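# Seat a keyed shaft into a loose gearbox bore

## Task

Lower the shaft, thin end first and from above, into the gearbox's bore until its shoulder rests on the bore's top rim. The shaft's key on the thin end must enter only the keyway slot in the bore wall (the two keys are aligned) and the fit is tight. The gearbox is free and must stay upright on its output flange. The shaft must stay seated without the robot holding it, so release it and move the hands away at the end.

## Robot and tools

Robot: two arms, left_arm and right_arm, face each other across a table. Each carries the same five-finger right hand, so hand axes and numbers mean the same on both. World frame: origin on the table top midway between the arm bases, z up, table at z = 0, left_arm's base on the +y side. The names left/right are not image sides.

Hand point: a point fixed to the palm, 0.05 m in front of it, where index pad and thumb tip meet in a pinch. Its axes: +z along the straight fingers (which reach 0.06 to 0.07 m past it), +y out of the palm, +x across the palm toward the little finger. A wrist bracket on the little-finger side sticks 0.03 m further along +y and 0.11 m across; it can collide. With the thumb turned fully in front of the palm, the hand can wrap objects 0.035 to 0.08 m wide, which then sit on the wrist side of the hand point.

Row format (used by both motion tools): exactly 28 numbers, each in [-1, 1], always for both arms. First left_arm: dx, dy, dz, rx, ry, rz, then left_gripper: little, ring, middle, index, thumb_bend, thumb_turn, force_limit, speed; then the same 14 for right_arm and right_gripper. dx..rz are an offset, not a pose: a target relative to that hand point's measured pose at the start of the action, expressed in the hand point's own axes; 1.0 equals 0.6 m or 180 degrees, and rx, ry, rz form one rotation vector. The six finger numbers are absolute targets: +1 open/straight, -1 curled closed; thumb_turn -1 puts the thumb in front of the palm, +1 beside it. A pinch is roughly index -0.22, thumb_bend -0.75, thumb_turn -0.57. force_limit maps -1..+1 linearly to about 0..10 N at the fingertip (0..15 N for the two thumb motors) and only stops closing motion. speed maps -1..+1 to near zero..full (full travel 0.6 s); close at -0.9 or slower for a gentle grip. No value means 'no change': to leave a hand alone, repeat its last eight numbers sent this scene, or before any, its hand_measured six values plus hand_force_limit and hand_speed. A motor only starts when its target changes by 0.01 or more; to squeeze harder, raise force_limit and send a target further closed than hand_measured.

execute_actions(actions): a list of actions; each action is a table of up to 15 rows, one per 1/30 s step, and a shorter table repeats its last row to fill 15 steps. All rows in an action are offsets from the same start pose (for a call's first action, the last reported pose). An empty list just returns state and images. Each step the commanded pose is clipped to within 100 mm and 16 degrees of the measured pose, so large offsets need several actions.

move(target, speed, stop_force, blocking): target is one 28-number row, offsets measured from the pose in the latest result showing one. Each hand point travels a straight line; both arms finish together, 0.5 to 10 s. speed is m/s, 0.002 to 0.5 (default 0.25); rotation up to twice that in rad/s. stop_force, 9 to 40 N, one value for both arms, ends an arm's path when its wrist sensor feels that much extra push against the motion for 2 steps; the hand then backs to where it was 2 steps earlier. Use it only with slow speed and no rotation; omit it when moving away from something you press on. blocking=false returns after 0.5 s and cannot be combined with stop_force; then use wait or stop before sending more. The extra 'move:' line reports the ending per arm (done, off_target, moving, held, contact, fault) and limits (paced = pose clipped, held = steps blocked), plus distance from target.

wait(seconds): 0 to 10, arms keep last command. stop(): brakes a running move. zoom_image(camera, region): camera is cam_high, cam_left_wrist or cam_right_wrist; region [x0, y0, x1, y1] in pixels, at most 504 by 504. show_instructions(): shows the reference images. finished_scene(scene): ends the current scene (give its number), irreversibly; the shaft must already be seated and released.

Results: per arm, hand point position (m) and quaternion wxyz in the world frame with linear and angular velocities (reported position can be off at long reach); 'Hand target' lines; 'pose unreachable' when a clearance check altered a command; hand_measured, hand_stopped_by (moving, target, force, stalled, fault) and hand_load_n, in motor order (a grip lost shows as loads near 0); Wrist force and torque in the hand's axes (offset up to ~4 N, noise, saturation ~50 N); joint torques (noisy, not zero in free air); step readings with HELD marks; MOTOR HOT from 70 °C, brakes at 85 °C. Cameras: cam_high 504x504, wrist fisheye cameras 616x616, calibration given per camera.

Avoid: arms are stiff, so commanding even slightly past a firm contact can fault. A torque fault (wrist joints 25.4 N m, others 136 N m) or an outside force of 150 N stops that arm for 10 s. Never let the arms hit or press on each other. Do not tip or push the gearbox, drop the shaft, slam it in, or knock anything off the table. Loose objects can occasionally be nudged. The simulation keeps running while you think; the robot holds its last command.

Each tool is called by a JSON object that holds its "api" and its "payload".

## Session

{"api": "execute_actions", "payload": {"actions": []}}

Scene clock: 0.00 s.
left_arm: end_effector_position=(+0.2520, +0.4687, +0.4899) hand_measured=(+1.000, +1.000, +1.000, +1.000, +1.000, +1.000) hand_load_n=(+0.0, +0.0, +0.0, +0.0, +0.0, +0.0) hand_stopped_by=(target, target, target, target, target, target) hand_force_limit=0.00 hand_speed=-0.80 end_effector_quat_wxyz=(+0.017, +0.294, +0.956, -0.007) end_effector_velocity=(+0.000, -0.000, -0.000) end_effector_angular_velocity=(-0.001, -0.001, +0.001) | right_arm: end_effector_position=(+0.0564, -0.2479, +0.4804) hand_measured=(+1.000, +1.000, +1.000, +1.000, +1.000, +1.000) hand_load_n=(+0.0, +0.0, +0.0, +0.0, +0.0, +0.0) hand_stopped_by=(target, target, target, target, target, target) hand_force_limit=0.00 hand_speed=-0.80 end_effector_quat_wxyz=(+0.006, -0.376, +0.926, -0.011) end_effector_velocity=(-0.000, -0.000, -0.000) end_effector_angular_velocity=(-0.001, +0.000, +0.000)
Joint positions: left_arm=[ 0.569 -1.742  1.318  1.958  1.562 -1.873] | right_arm=[-1.185 -1.741  1.344  1.957  1.594 -1.884]
Joint velocities: left_arm=[ 0.     0.001 -0.001 -0.002  0.    -0.001] | right_arm=[ 0.     0.     0.     0.     0.001 -0.   ]
Joint torques (N m, as the arm reports them, + toward a larger angle): no reading
Motor temperatures (°C, as the motors report them): left_arm=[27 27 28 32 35 31] | right_arm=[28 27 27 30 35 33]
Wrist force (N, on the end effector, along its own x y z axes, offset not removed): no reading
Wrist torque (N m, same axes, about the end effector's origin, offset not removed): no reading
Hand target (left_arm): +0.252, +0.469, +0.490; +0.017, +0.294, +0.956, -0.007
Hand target (right_arm): +0.056, -0.248, +0.480; +0.006, -0.376, +0.926, -0.011
camera_calibration (this result's frames):
cam_left_wrist: T_world_to_cam=[[0.646283, 0.762528, 0.0295016, -0.535051], [0.598602, -0.530567, 0.600145, -0.204124], [0.47328, -0.370204, -0.799347, 0.573802], [0, 0, 0, 1]] pos_world=[0.196415, 0.512114, 0.596956]
cam_right_wrist: T_world_to_cam=[[-0.582122, 0.812924, -0.0170053, 0.242989], [0.681069, 0.498914, 0.535938, -0.165214], [0.444161, 0.300399, -0.844086, 0.58368], [0, 0, 0, 1]] pos_world=[-0.00527624, -0.290441, 0.585353]

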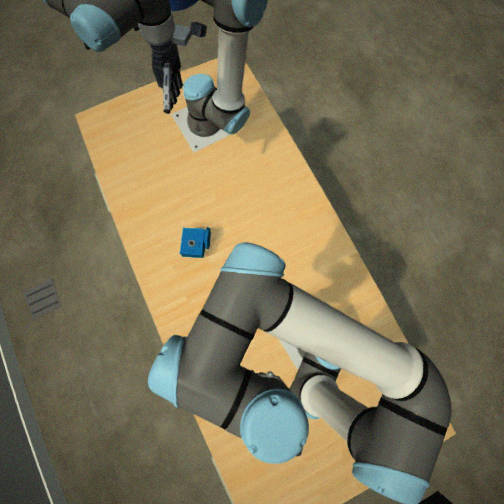

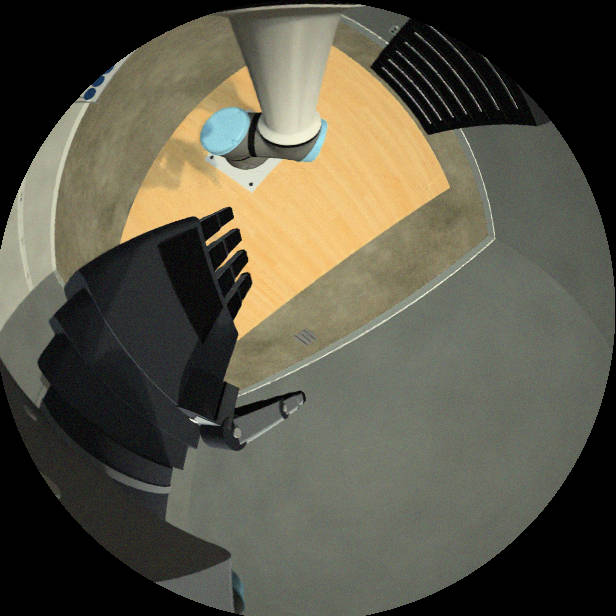

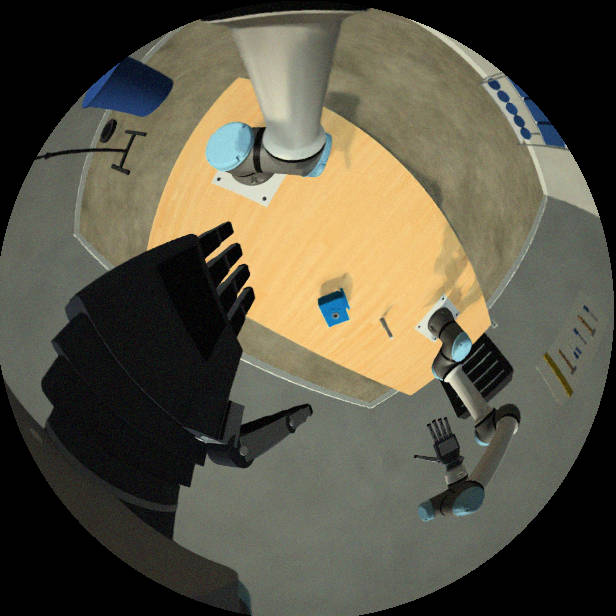

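{"api": "zoom_image", "payload": {"camera": "cam_right_wrist", "region": [310,270,410,350]}}

{"api": "zoom_image", "payload": {"camera": "cam_high", "region": [170,215,220,265]}}

Region (310, 270, 410, 350) of cam_right_wrist's 616x616 image, scaled by 5.040, with more detail than that image has; it fills the top 403 rows of this view, and the rest is white.

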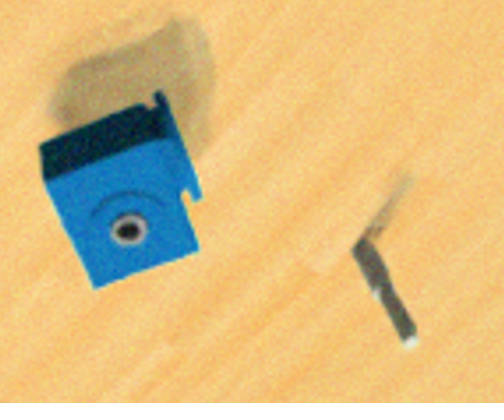

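Region (170, 215, 220, 265) of cam_high's 504x504 image, scaled by 10.080, with more detail than that image has.

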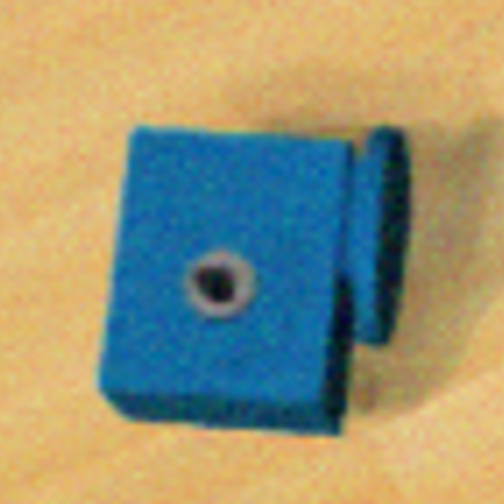

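{"api": "move", "payload": {"target": [0,0,0,0,0,0,1,1,1,0.4,-0.75,-0.57,0,0.3,-0.42,0.14,0.40,0,0,0,-1,-1,-1,-1,1,1,0,0.3], "speed": 0.35}}

Scene clock: 2.77 s.
left_arm: end_effector_position=(+0.2520, +0.4687, +0.4899) hand_measured=(+1.000, +1.000, +1.000, +0.400, -0.750, -0.570) hand_load_n=(+0.0, +0.0, +0.0, +0.0, +0.0, +0.0) hand_stopped_by=(target, target, target, target, target, target) hand_force_limit=0.00 hand_speed=0.30 end_effector_quat_wxyz=(+0.017, +0.294, +0.956, -0.007) end_effector_velocity=(-0.000, +0.000, +0.000) end_effector_angular_velocity=(+0.001, -0.000, -0.001) | right_arm: end_effector_position=(+0.1834, -0.0157, +0.2393) hand_measured=(-1.000, -1.000, -1.000, -1.000, +1.000, +1.000) hand_load_n=(+0.0, +0.0, +0.0, +0.0, +0.0, +0.0) hand_stopped_by=(target, target, target, target, target, target) hand_force_limit=0.00 hand_speed=0.30 end_effector_quat_wxyz=(+0.006, -0.376, +0.926, -0.011) end_effector_velocity=(+0.001, +0.001, -0.001) end_effector_angular_velocity=(-0.001, +0.001, +0.000)
Joint positions: left_arm=[ 0.569 -1.742  1.318  1.958  1.562 -1.873] | right_arm=[-0.844 -1.109  1.241  1.436  1.596 -1.544]
Joint velocities: left_arm=[-0.    -0.001  0.001  0.001 -0.001  0.001] | right_arm=[ 0.001  0.005 -0.005  0.001 -0.     0.001]
Joint torques (N m, as the arm reports them, + toward a larger angle): left_arm=[  0.81  -8.65 -16.47   2.18  -0.22   0.32] | right_arm=[ 11.34 -27.79 -29.6    4.1    2.86   1.94]
Motor temperatures (°C, as the motors report them): left_arm=[27 27 28 32 35 31] | right_arm=[28 27 27 30 35 33]
Wrist force (N, on the end effector, along its own x y z axes, offset not removed): left_arm=[-3.4 -1.2 -0.9] | right_arm=[-1.3 -1.4 3.6]
Wrist torque (N m, same axes, about the end effector's origin, offset not removed): left_arm=[-0.12 0.41 -0.23] | right_arm=[-0.49 0.16 0.17]
Hand target (left_arm): +0.252, +0.469, +0.490; +0.017, +0.294, +0.956, -0.007
Hand target (right_arm): +0.183, -0.016, +0.239; +0.006, -0.376, +0.926, -0.011
Off the commanded pose (left_arm): 0.000 m, 0 deg.
Off the commanded pose (right_arm): 0.000 m, 0 deg.
move: done
camera_calibration (this result's frames):
cam_left_wrist: T_world_to_cam=[[0.646283, 0.762528, 0.0295016, -0.535051], [0.598603, -0.530567, 0.600145, -0.204124], [0.47328, -0.370204, -0.799347, 0.573802], [0, 0, 0, 1]] pos_world=[0.196415, 0.512114, 0.596956]
cam_right_wrist: T_world_to_cam=[[-0.58212, 0.812918, -0.0173555, 0.124159], [0.681017, 0.499107, 0.535824, -0.238269], [0.444243, 0.300094, -0.844151, 0.254067], [0, 0, 0, 1]] pos_world=[0.121673, -0.0582532, 0.344297]

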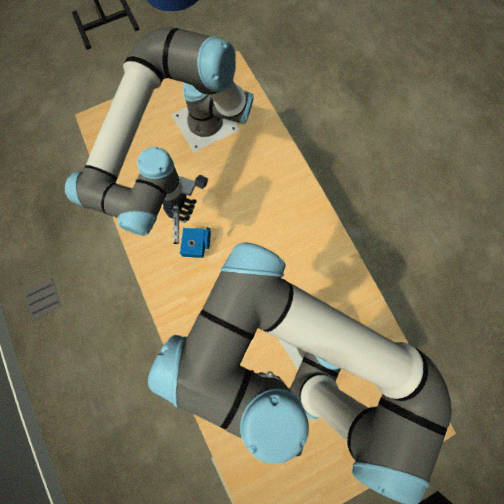

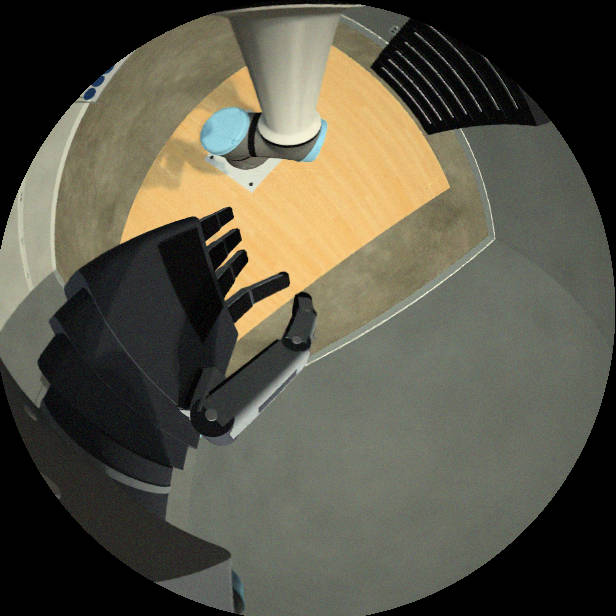

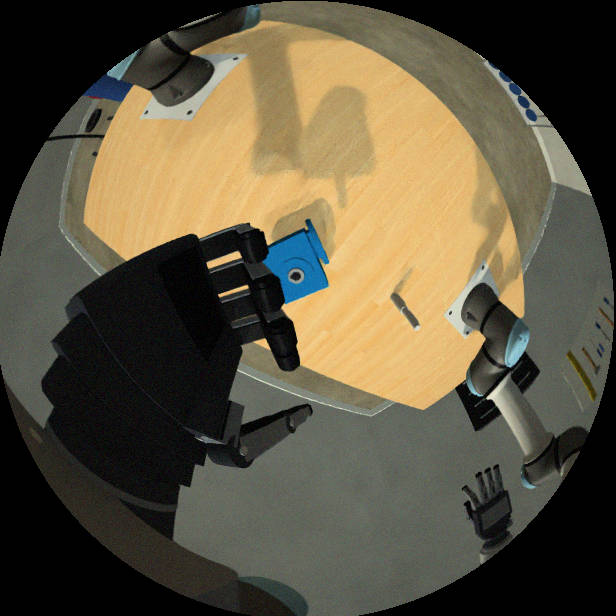

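{"api": "zoom_image", "payload": {"camera": "cam_right_wrist", "region": [266,220,336,310]}}

{"api": "zoom_image", "payload": {"camera": "cam_right_wrist", "region": [380,285,430,335]}}

Region (266, 220, 336, 310) of cam_right_wrist's 616x616 image, scaled by 5.600, with more detail than that image has.

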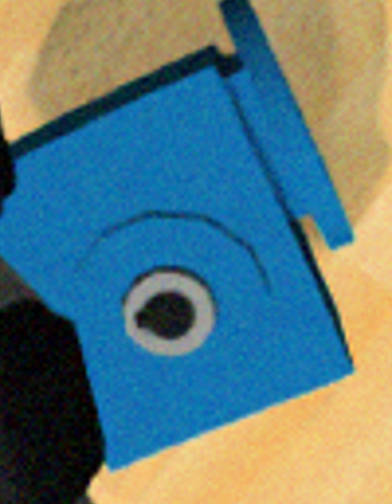

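Region (380, 285, 430, 335) of cam_right_wrist's 616x616 image, scaled by 10.080, with more detail than that image has.

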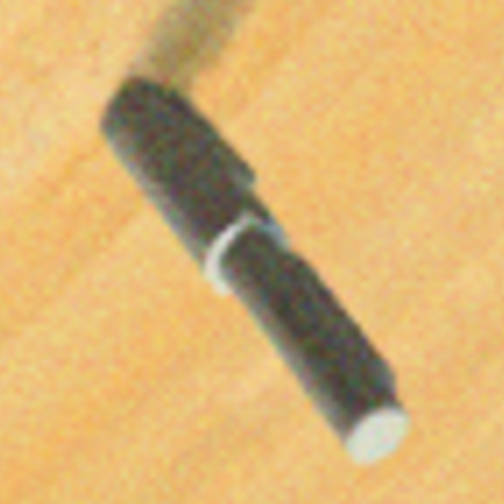

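{"api": "move", "payload": {"target": [-0.168,-0.105,0.217,0,0,0.643,-1,-1,-1,-1,-0.75,-0.57,0,0.3,0.12,0.117,-0.07,0,0,0.857,1,1,1,0.45,-0.75,-0.57,1,0.3], "speed": 0.5}}

Scene clock: 8.93 s.
left_arm: end_effector_position=(+0.3035, +0.3571, +0.3636) hand_measured=(-1.000, -1.000, -1.000, -0.238, -0.750, -0.570) hand_load_n=(+0.0, +0.0, +0.0, +10.0, +0.5, -0.5) hand_stopped_by=(target, target, target, force, target, target) hand_force_limit=0.00 hand_speed=0.30 end_effector_quat_wxyz=(+0.015, +0.966, +0.260, +0.011) end_effector_velocity=(+0.001, -0.000, -0.001) end_effector_angular_velocity=(-0.000, +0.001, -0.005) | right_arm: end_effector_position=(+0.0818, -0.0153, +0.2791) hand_measured=(+1.000, +1.000, +1.000, +0.450, -0.750, -0.570) hand_load_n=(+0.0, +0.0, +0.0, +0.0, +0.0, +0.0) hand_stopped_by=(target, target, target, target, target, target) hand_force_limit=1.00 hand_speed=0.30 end_effector_quat_wxyz=(+0.013, +0.819, +0.573, +0.004) end_effector_velocity=(-0.000, -0.000, -0.000) end_effector_angular_velocity=(-0.002, -0.001, -0.007)
Joint positions: left_arm=[ 0.837 -1.533  1.46   1.606  1.571  0.414] | right_arm=[-0.443 -0.951  0.905  1.625  1.596  1.55 ]
Joint velocities: left_arm=[ 0.002  0.003 -0.001 -0.001  0.001  0.007] | right_arm=[ 0.001  0.002 -0.003  0.002  0.002  0.008]
Joint torques (N m, as the arm reports them, + toward a larger angle): left_arm=[ 13.31 -13.81 -27.93   0.03   1.47   2.  ] | right_arm=[ 12.07 -33.55 -30.14   4.2    2.91   1.91]
Motor temperatures (°C, as the motors report them): left_arm=[27 27 28 32 35 31] | right_arm=[28 27 27 30 35 33]
Wrist force (N, on the end effector, along its own x y z axes, offset not removed): left_arm=[-2.9 -2.3 -2.0] | right_arm=[0.8 -0.1 0.7]
Wrist torque (N m, same axes, about the end effector's origin, offset not removed): left_arm=[-0.23 0.39 -0.23] | right_arm=[-0.24 -0.13 0.19]
Hand target (left_arm): +0.304, +0.357, +0.364; +0.015, +0.966, +0.259, +0.011
Hand target (right_arm): +0.082, -0.015, +0.279; +0.013, +0.819, +0.573, +0.004
Off the commanded pose (left_arm): 0.000 m, 0 deg.
Off the commanded pose (right_arm): 0.000 m, 0 deg.
move: done
camera_calibration (this result's frames):
cam_left_wrist: T_world_to_cam=[[0.404274, -0.912637, 0.0604665, 0.180807], [-0.774018, -0.30615, 0.554227, 0.134756], [-0.487296, -0.270862, -0.830166, 0.674463], [0, 0, 0, 1]] pos_world=[0.359871, 0.388953, 0.474298]
cam_right_wrist: T_world_to_cam=[[0.877388, -0.478643, 0.0330464, -0.0878322], [-0.420494, -0.733974, 0.533355, -0.118687], [-0.231031, -0.481855, -0.845246, 0.376247], [0, 0, 0, 1]] pos_world=[0.114081, 0.0521435, 0.384226]

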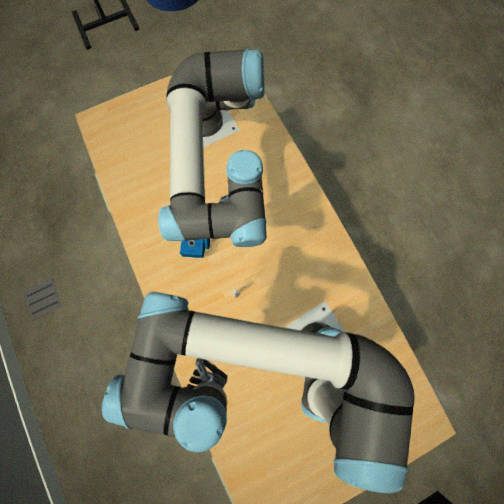

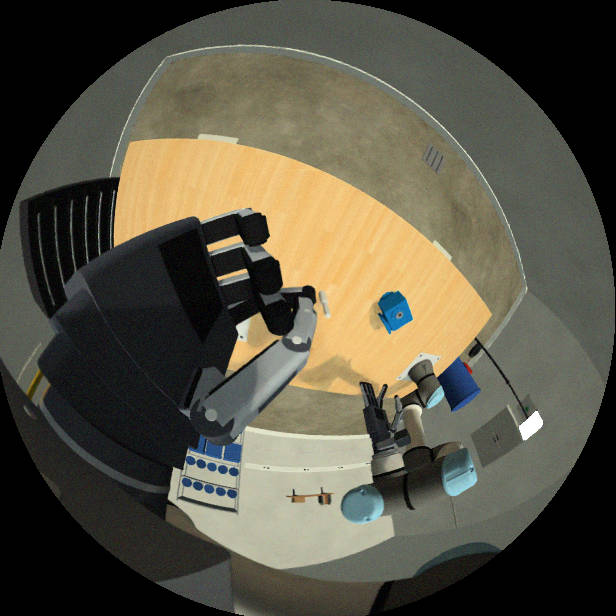

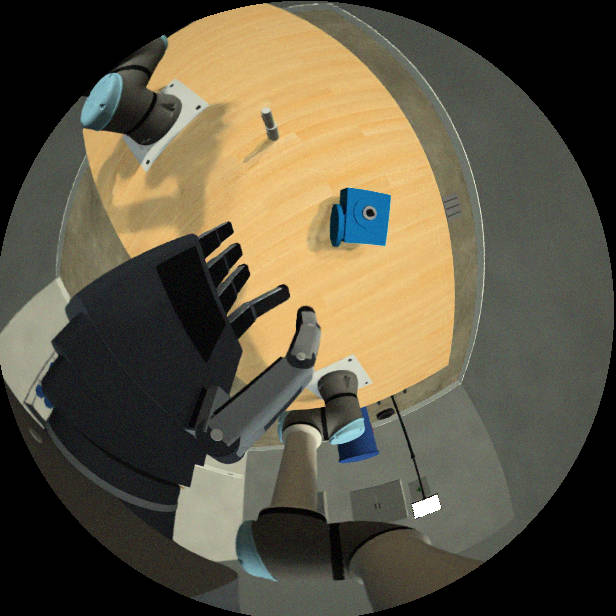

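{"api": "zoom_image", "payload": {"camera": "cam_left_wrist", "region": [308,285,343,320]}}

{"api": "zoom_image", "payload": {"camera": "cam_right_wrist", "region": [250,100,294,144]}}

{"api": "zoom_image", "payload": {"camera": "cam_high", "region": [225,280,250,305]}}

Region (308, 285, 343, 320) of cam_left_wrist's 616x616 image, scaled by 14.400, with more detail than that image has.

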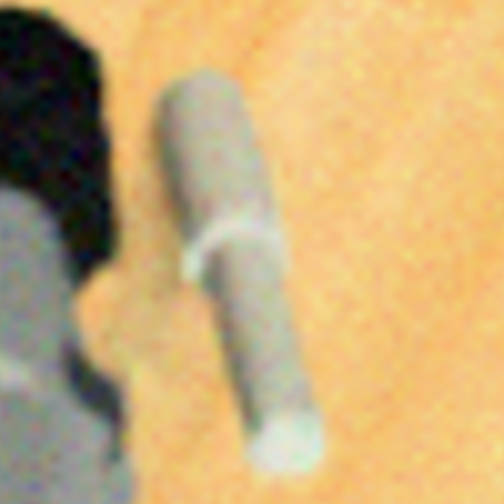

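Region (250, 100, 294, 144) of cam_right_wrist's 616x616 image, scaled by 11.455, with more detail than that image has.

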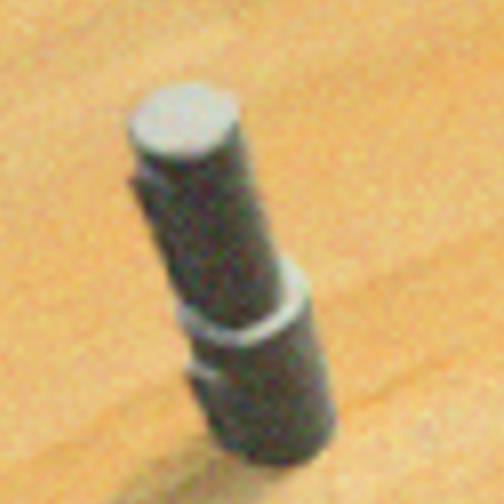

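Region (225, 280, 250, 305) of cam_high's 504x504 image, scaled by 20.160, with more detail than that image has.

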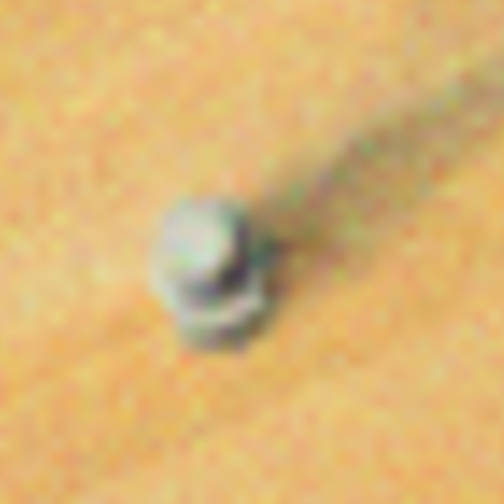

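{"api": "move", "payload": {"target": [0,0,0,0,0,0,-1,-1,-1,-1,-0.75,-0.57,0,0.3,0.3525,-0.128,0.267,0,0.5,0,1,1,1,0.45,-0.75,-0.57,1,0.3], "speed": 0.4}}

Scene clock: 11.77 s.
left_arm: end_effector_position=(+0.3035, +0.3571, +0.3636) hand_measured=(-1.000, -1.000, -1.000, -0.238, -0.750, -0.570) hand_load_n=(+0.0, +0.0, +0.0, +10.0, +0.5, -0.5) hand_stopped_by=(target, target, target, force, target, target) hand_force_limit=0.00 hand_speed=0.30 end_effector_quat_wxyz=(+0.015, +0.966, +0.260, +0.012) end_effector_velocity=(+0.000, +0.000, -0.001) end_effector_angular_velocity=(+0.002, +0.001, -0.001) | right_arm: end_effector_position=(+0.0853, +0.2075, +0.1151) hand_measured=(+1.000, +1.000, +1.000, +0.450, -0.750, -0.570) hand_load_n=(+0.0, +0.0, +0.0, +0.0, +0.0, +0.0) hand_stopped_by=(target, target, target, target, target, target) hand_force_limit=1.00 hand_speed=0.30 end_effector_quat_wxyz=(-0.397, +0.577, +0.415, +0.581) end_effector_velocity=(+0.000, +0.001, -0.001) end_effector_angular_velocity=(+0.004, -0.002, +0.000)
Joint positions: left_arm=[ 0.837 -1.533  1.46   1.606  1.571  0.414] | right_arm=[-0.305 -1.037  1.839 -0.794  1.685  1.548]
Joint velocities: left_arm=[ 0.     0.001  0.     0.    -0.001  0.002] | right_arm=[-0.001  0.004  0.001 -0.01  -0.001 -0.001]
Joint torques (N m, as the arm reports them, + toward a larger angle): left_arm=[-12.64 -27.22 -10.23   3.73  -1.64  -1.37] | right_arm=[  0.53 -27.82  -7.26  -3.32  -2.92  -1.74]
Motor temperatures (°C, as the motors report them): left_arm=[27 27 28 32 35 31] | right_arm=[28 27 27 30 35 33]
Wrist force (N, on the end effector, along its own x y z axes, offset not removed): left_arm=[-5.3 3.2 -1.3] | right_arm=[-0.1 0.0 1.4]
Wrist torque (N m, same axes, about the end effector's origin, offset not removed): left_arm=[0.61 0.79 -0.18] | right_arm=[-0.21 0.09 0.19]
Hand target (left_arm): +0.304, +0.357, +0.364; +0.015, +0.966, +0.260, +0.011
Hand target (right_arm): +0.085, +0.208, +0.115; -0.397, +0.576, +0.415, +0.581
Off the commanded pose (left_arm): 0.000 m, 0 deg.
Off the commanded pose (right_arm): 0.000 m, 0 deg.
move: done
camera_calibration (this result's frames):
cam_left_wrist: T_world_to_cam=[[0.404277, -0.912634, 0.0604958, 0.180788], [-0.774032, -0.306143, 0.554212, 0.134769], [-0.487272, -0.270881, -0.830174, 0.674467], [0, 0, 0, 1]] pos_world=[0.359876, 0.388952, 0.474297]
cam_right_wrist: T_world_to_cam=[[0.929792, -0.346152, -0.125165, 0.00741279], [-0.286617, -0.467502, -0.836237, 0.224714], [0.230951, 0.813401, -0.533892, 0.0017208], [0, 0, 0, 1]] pos_world=[0.0571171, 0.10622, 0.189761]

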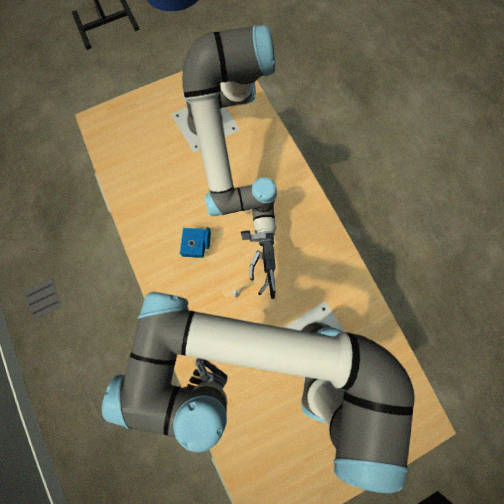

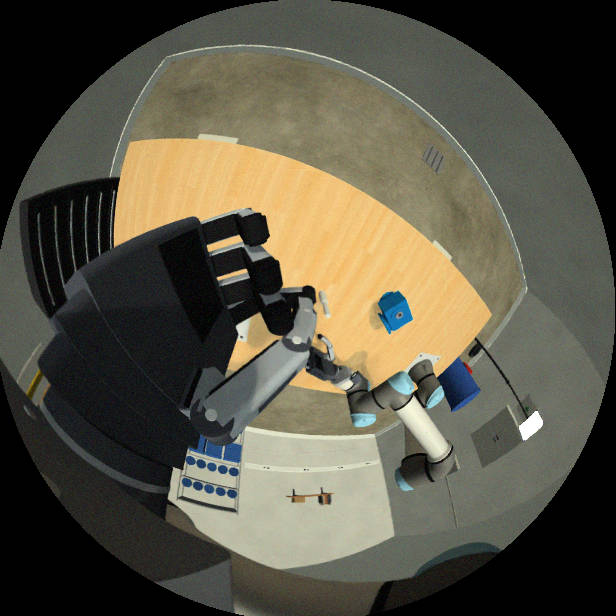

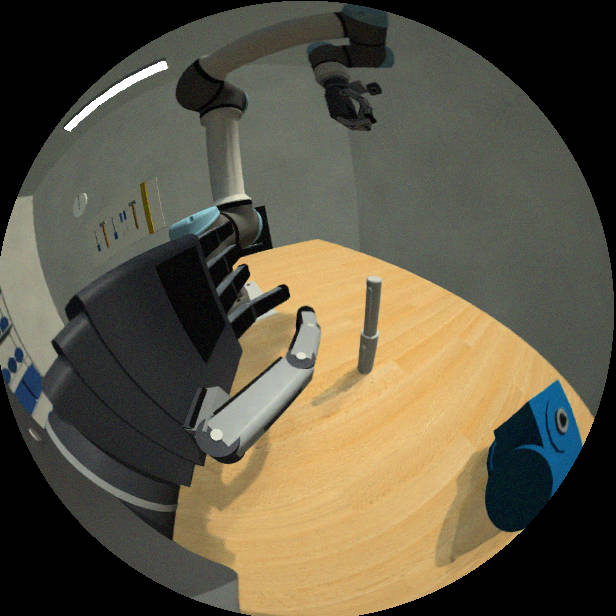

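{"api": "move", "payload": {"target": [0,0,0,0,0,0,-1,-1,-1,-1,-0.75,-0.57,0,0.3,-0.125,0.045,0.046,0,0.0033,0.0077,1,1,1,0.45,-0.75,-0.57,1,0.3], "speed": 0.12}}

{"api": "zoom_image", "payload": {"camera": "cam_left_wrist", "region": [300,280,400,400]}}

{"api": "zoom_image", "payload": {"camera": "cam_high", "region": [210,230,290,310]}}

Scene clock: 13.20 s.
left_arm: end_effector_position=(+0.3035, +0.3571, +0.3636) hand_measured=(-1.000, -1.000, -1.000, -0.238, -0.750, -0.570) hand_load_n=(+0.0, +0.0, +0.0, +10.0, +0.5, -0.5) hand_stopped_by=(target, target, target, force, target, target) hand_force_limit=0.00 hand_speed=0.30 end_effector_quat_wxyz=(+0.015, +0.966, +0.260, +0.012) end_effector_velocity=(-0.000, +0.000, +0.000) end_effector_angular_velocity=(-0.000, -0.000, +0.001) | right_arm: end_effector_position=(+0.1216, +0.2230, +0.0407) hand_measured=(+1.000, +1.000, +1.000, +0.450, -0.750, -0.570) hand_load_n=(+0.0, +0.0, +0.0, +0.0, +0.0, +0.0) hand_stopped_by=(target, target, target, target, target, target) hand_force_limit=1.00 hand_speed=0.30 end_effector_quat_wxyz=(-0.406, +0.579, +0.406, +0.579) end_effector_velocity=(+0.001, +0.001, -0.001) end_effector_angular_velocity=(+0.002, -0.000, +0.001)
Joint positions: left_arm=[ 0.837 -1.533  1.46   1.606  1.571  0.414] | right_arm=[-0.369 -0.873  1.816 -0.945  1.621  1.571]
Joint velocities: left_arm=[-0.    -0.001  0.     0.    -0.    -0.001] | right_arm=[-0.001  0.003 -0.002 -0.003 -0.002  0.001]
Joint torques (N m, as the arm reports them, + toward a larger angle): left_arm=[-11.02 -27.41 -10.32   2.72  -1.66  -1.26] | right_arm=[-13.93 -31.41 -26.16  -3.18  -2.9    1.79]
Motor temperatures (°C, as the motors report them): left_arm=[27 27 28 32 35 31] | right_arm=[28 27 27 30 35 33]
Wrist force (N, on the end effector, along its own x y z axes, offset not removed): left_arm=[-3.5 0.6 -0.6] | right_arm=[-2.2 -2.2 3.6]
Wrist torque (N m, same axes, about the end effector's origin, offset not removed): left_arm=[0.26 0.45 -0.23] | right_arm=[-0.69 0.28 0.04]
Hand target (left_arm): +0.304, +0.357, +0.364; +0.015, +0.966, +0.260, +0.012
Hand target (right_arm): +0.122, +0.223, +0.041; -0.406, +0.579, +0.406, +0.579
Off the commanded pose (left_arm): 0.000 m, 0 deg.
Off the commanded pose (right_arm): 0.000 m, 0 deg.
move: done
camera_calibration (this result's frames):
cam_left_wrist: T_world_to_cam=[[0.404274, -0.912637, 0.0604735, 0.180803], [-0.774022, -0.306147, 0.554224, 0.134759], [-0.487291, -0.270866, -0.830168, 0.674463], [0, 0, 0, 1]] pos_world=[0.359872, 0.388952, 0.474298]
cam_right_wrist: T_world_to_cam=[[0.927167, -0.343639, -0.149246, -0.0295898], [-0.302722, -0.452453, -0.838836, 0.178828], [0.22073, 0.822921, -0.523527, -0.0603223], [0, 0, 0, 1]] pos_world=[0.0948848, 0.120383, 0.114011]

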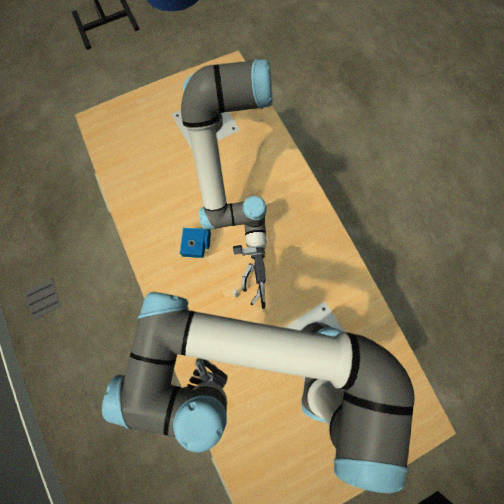

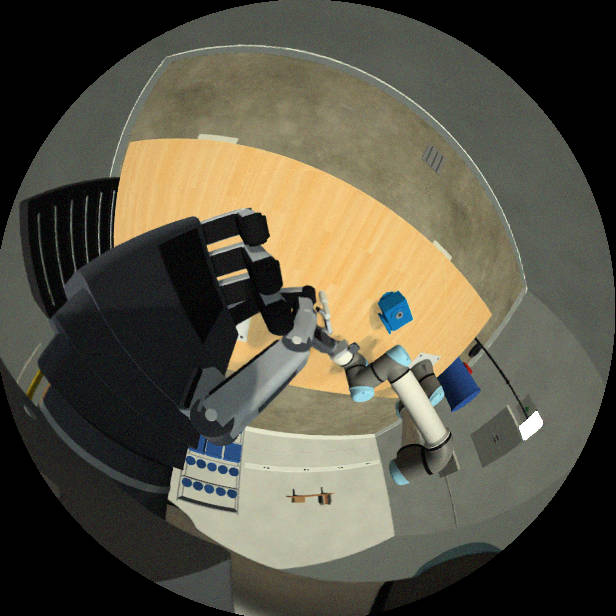

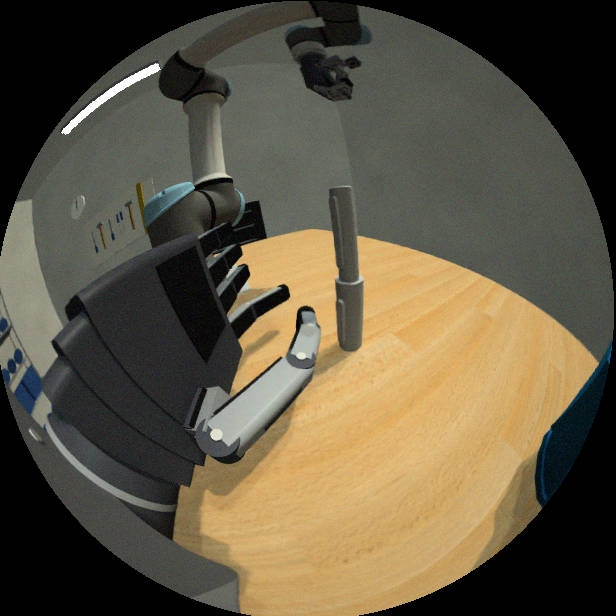

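Region (300, 280, 400, 400) of cam_left_wrist's 616x616 image, scaled by 4.200, with more detail than that image has.

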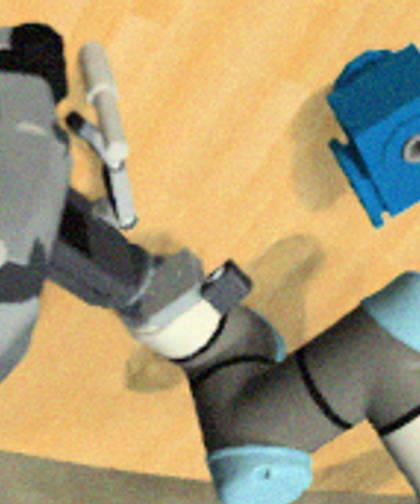

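Region (210, 230, 290, 310) of cam_high's 504x504 image, scaled by 6.300, with more detail than that image has.

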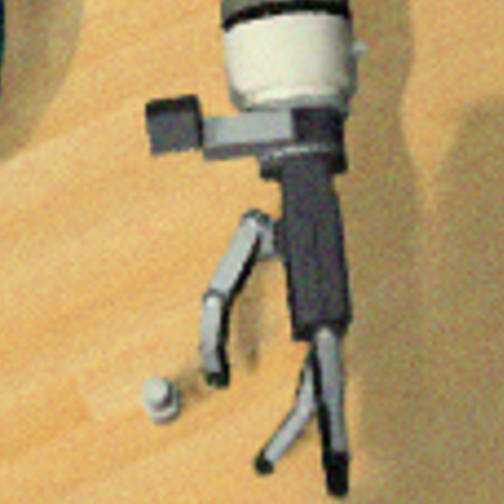

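{"api": "move", "payload": {"target": [0,0,0,0,0,0,-1,-1,-1,-1,-0.75,-0.57,0,0.3,-0.012,0.035,-0.004,0,0,0,1,1,1,0.45,-0.75,-0.57,1,0.3], "speed": 0.03, "stop_force": 10}}

{"api": "zoom_image", "payload": {"camera": "cam_high", "region": [210,250,270,310]}}

{"api": "zoom_image", "payload": {"camera": "cam_right_wrist", "region": [240,240,380,380]}}

Scene clock: 14.47 s.
left_arm: end_effector_position=(+0.3035, +0.3571, +0.3636) hand_measured=(-1.000, -1.000, -1.000, -0.238, -0.750, -0.570) hand_load_n=(+0.0, +0.0, +0.0, +10.0, +0.5, -0.5) hand_stopped_by=(target, target, target, force, target, target) hand_force_limit=0.00 hand_speed=0.30 end_effector_quat_wxyz=(+0.015, +0.966, +0.260, +0.012) end_effector_velocity=(-0.001, +0.000, +0.000) end_effector_angular_velocity=(+0.000, +0.001, +0.001) | right_arm: end_effector_position=(+0.1405, +0.2137, +0.0335) hand_measured=(+1.000, +1.000, +1.000, +0.450, -0.750, -0.570) hand_load_n=(+0.0, +0.0, +0.0, +0.0, -0.5, +0.0) hand_stopped_by=(target, target, target, target, target, target) hand_force_limit=1.00 hand_speed=0.30 end_effector_quat_wxyz=(-0.406, +0.579, +0.406, +0.579) end_effector_velocity=(+0.000, -0.000, -0.000) end_effector_angular_velocity=(+0.001, -0.000, +0.003)
Joint positions: left_arm=[ 0.837 -1.533  1.46   1.606  1.571  0.414] | right_arm=[-0.411 -0.871  1.843 -0.974  1.579  1.571]
Joint velocities: left_arm=[-0.    -0.001  0.001  0.001  0.    -0.001] | right_arm=[-0.002 -0.     0.002 -0.002 -0.005 -0.   ]
Joint torques (N m, as the arm reports them, + toward a larger angle): left_arm=[-10.84 -27.53  -9.84   2.32  -1.62  -1.22] | right_arm=[-13.96 -31.5   -4.17  -3.1   -2.96   1.89]
Motor temperatures (°C, as the motors report them): left_arm=[27 27 28 32 35 31] | right_arm=[28 27 27 30 35 33]
Wrist force (N, on the end effector, along its own x y z axes, offset not removed): left_arm=[-0.2 -1.0 0.4] | right_arm=[1.0 -2.9 1.7]
Wrist torque (N m, same axes, about the end effector's origin, offset not removed): left_arm=[-0.24 -0.03 -0.06] | right_arm=[-0.57 0.13 0.21]
Hand target (left_arm): +0.304, +0.357, +0.364; +0.015, +0.966, +0.260, +0.012
Hand target (right_arm): +0.141, +0.214, +0.033; -0.406, +0.579, +0.406, +0.579
Off the commanded pose (left_arm): 0.000 m, 0 deg.
Off the commanded pose (right_arm): 0.000 m, 0 deg.
move: done
camera_calibration (this result's frames):
cam_left_wrist: T_world_to_cam=[[0.404274, -0.912637, 0.0604735, 0.180803], [-0.774022, -0.306147, 0.554224, 0.134759], [-0.487291, -0.270866, -0.830168, 0.674463], [0, 0, 0, 1]] pos_world=[0.359872, 0.388952, 0.474298]
cam_right_wrist: T_world_to_cam=[[0.927153, -0.343655, -0.149292, -0.051336], [-0.302769, -0.452441, -0.838826, 0.174304], [0.22072, 0.822921, -0.52353, -0.0605204], [0, 0, 0, 1]] pos_world=[0.113728, 0.111024, 0.106862]

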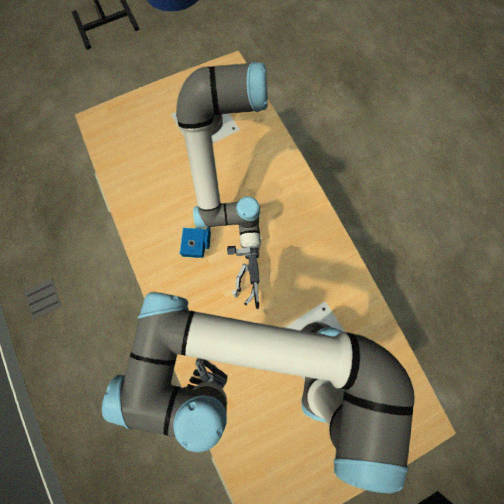

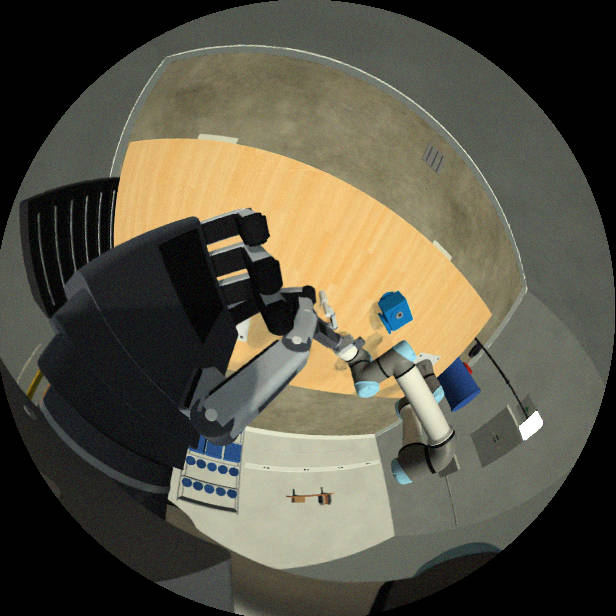

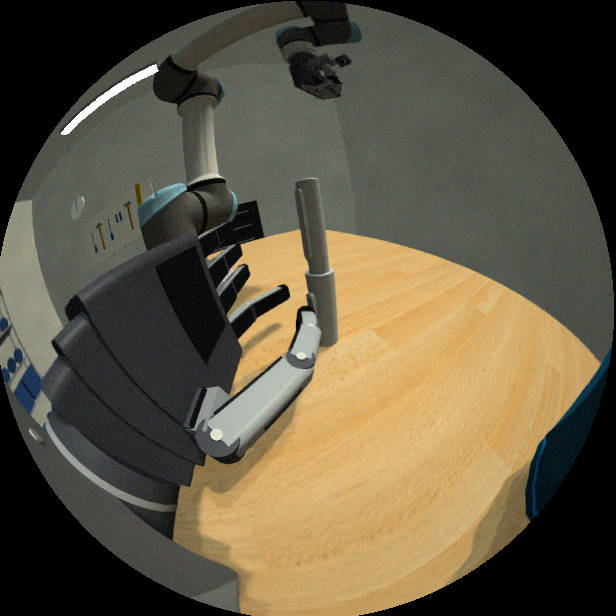

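Region (210, 250, 270, 310) of cam_high's 504x504 image, scaled by 8.400, with more detail than that image has.

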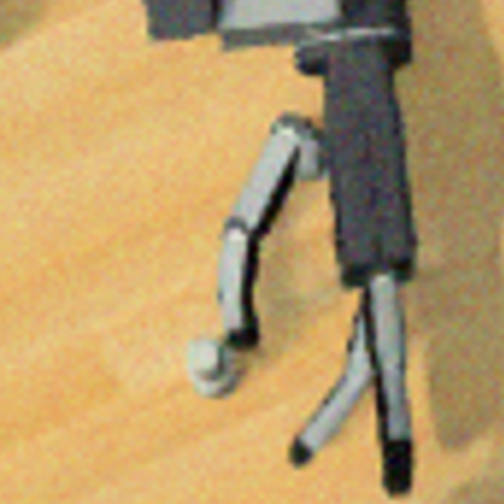

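Region (240, 240, 380, 380) of cam_right_wrist's 616x616 image, scaled by 3.600, with more detail than that image has.

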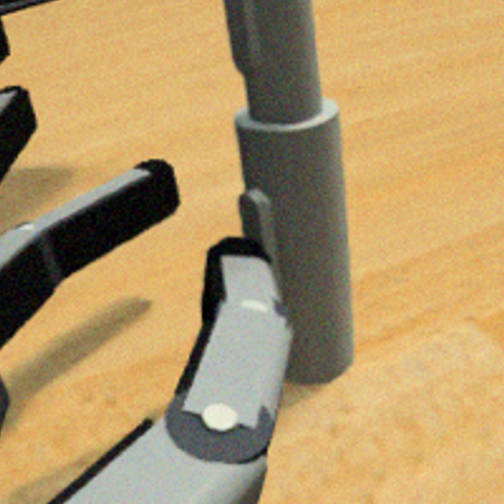

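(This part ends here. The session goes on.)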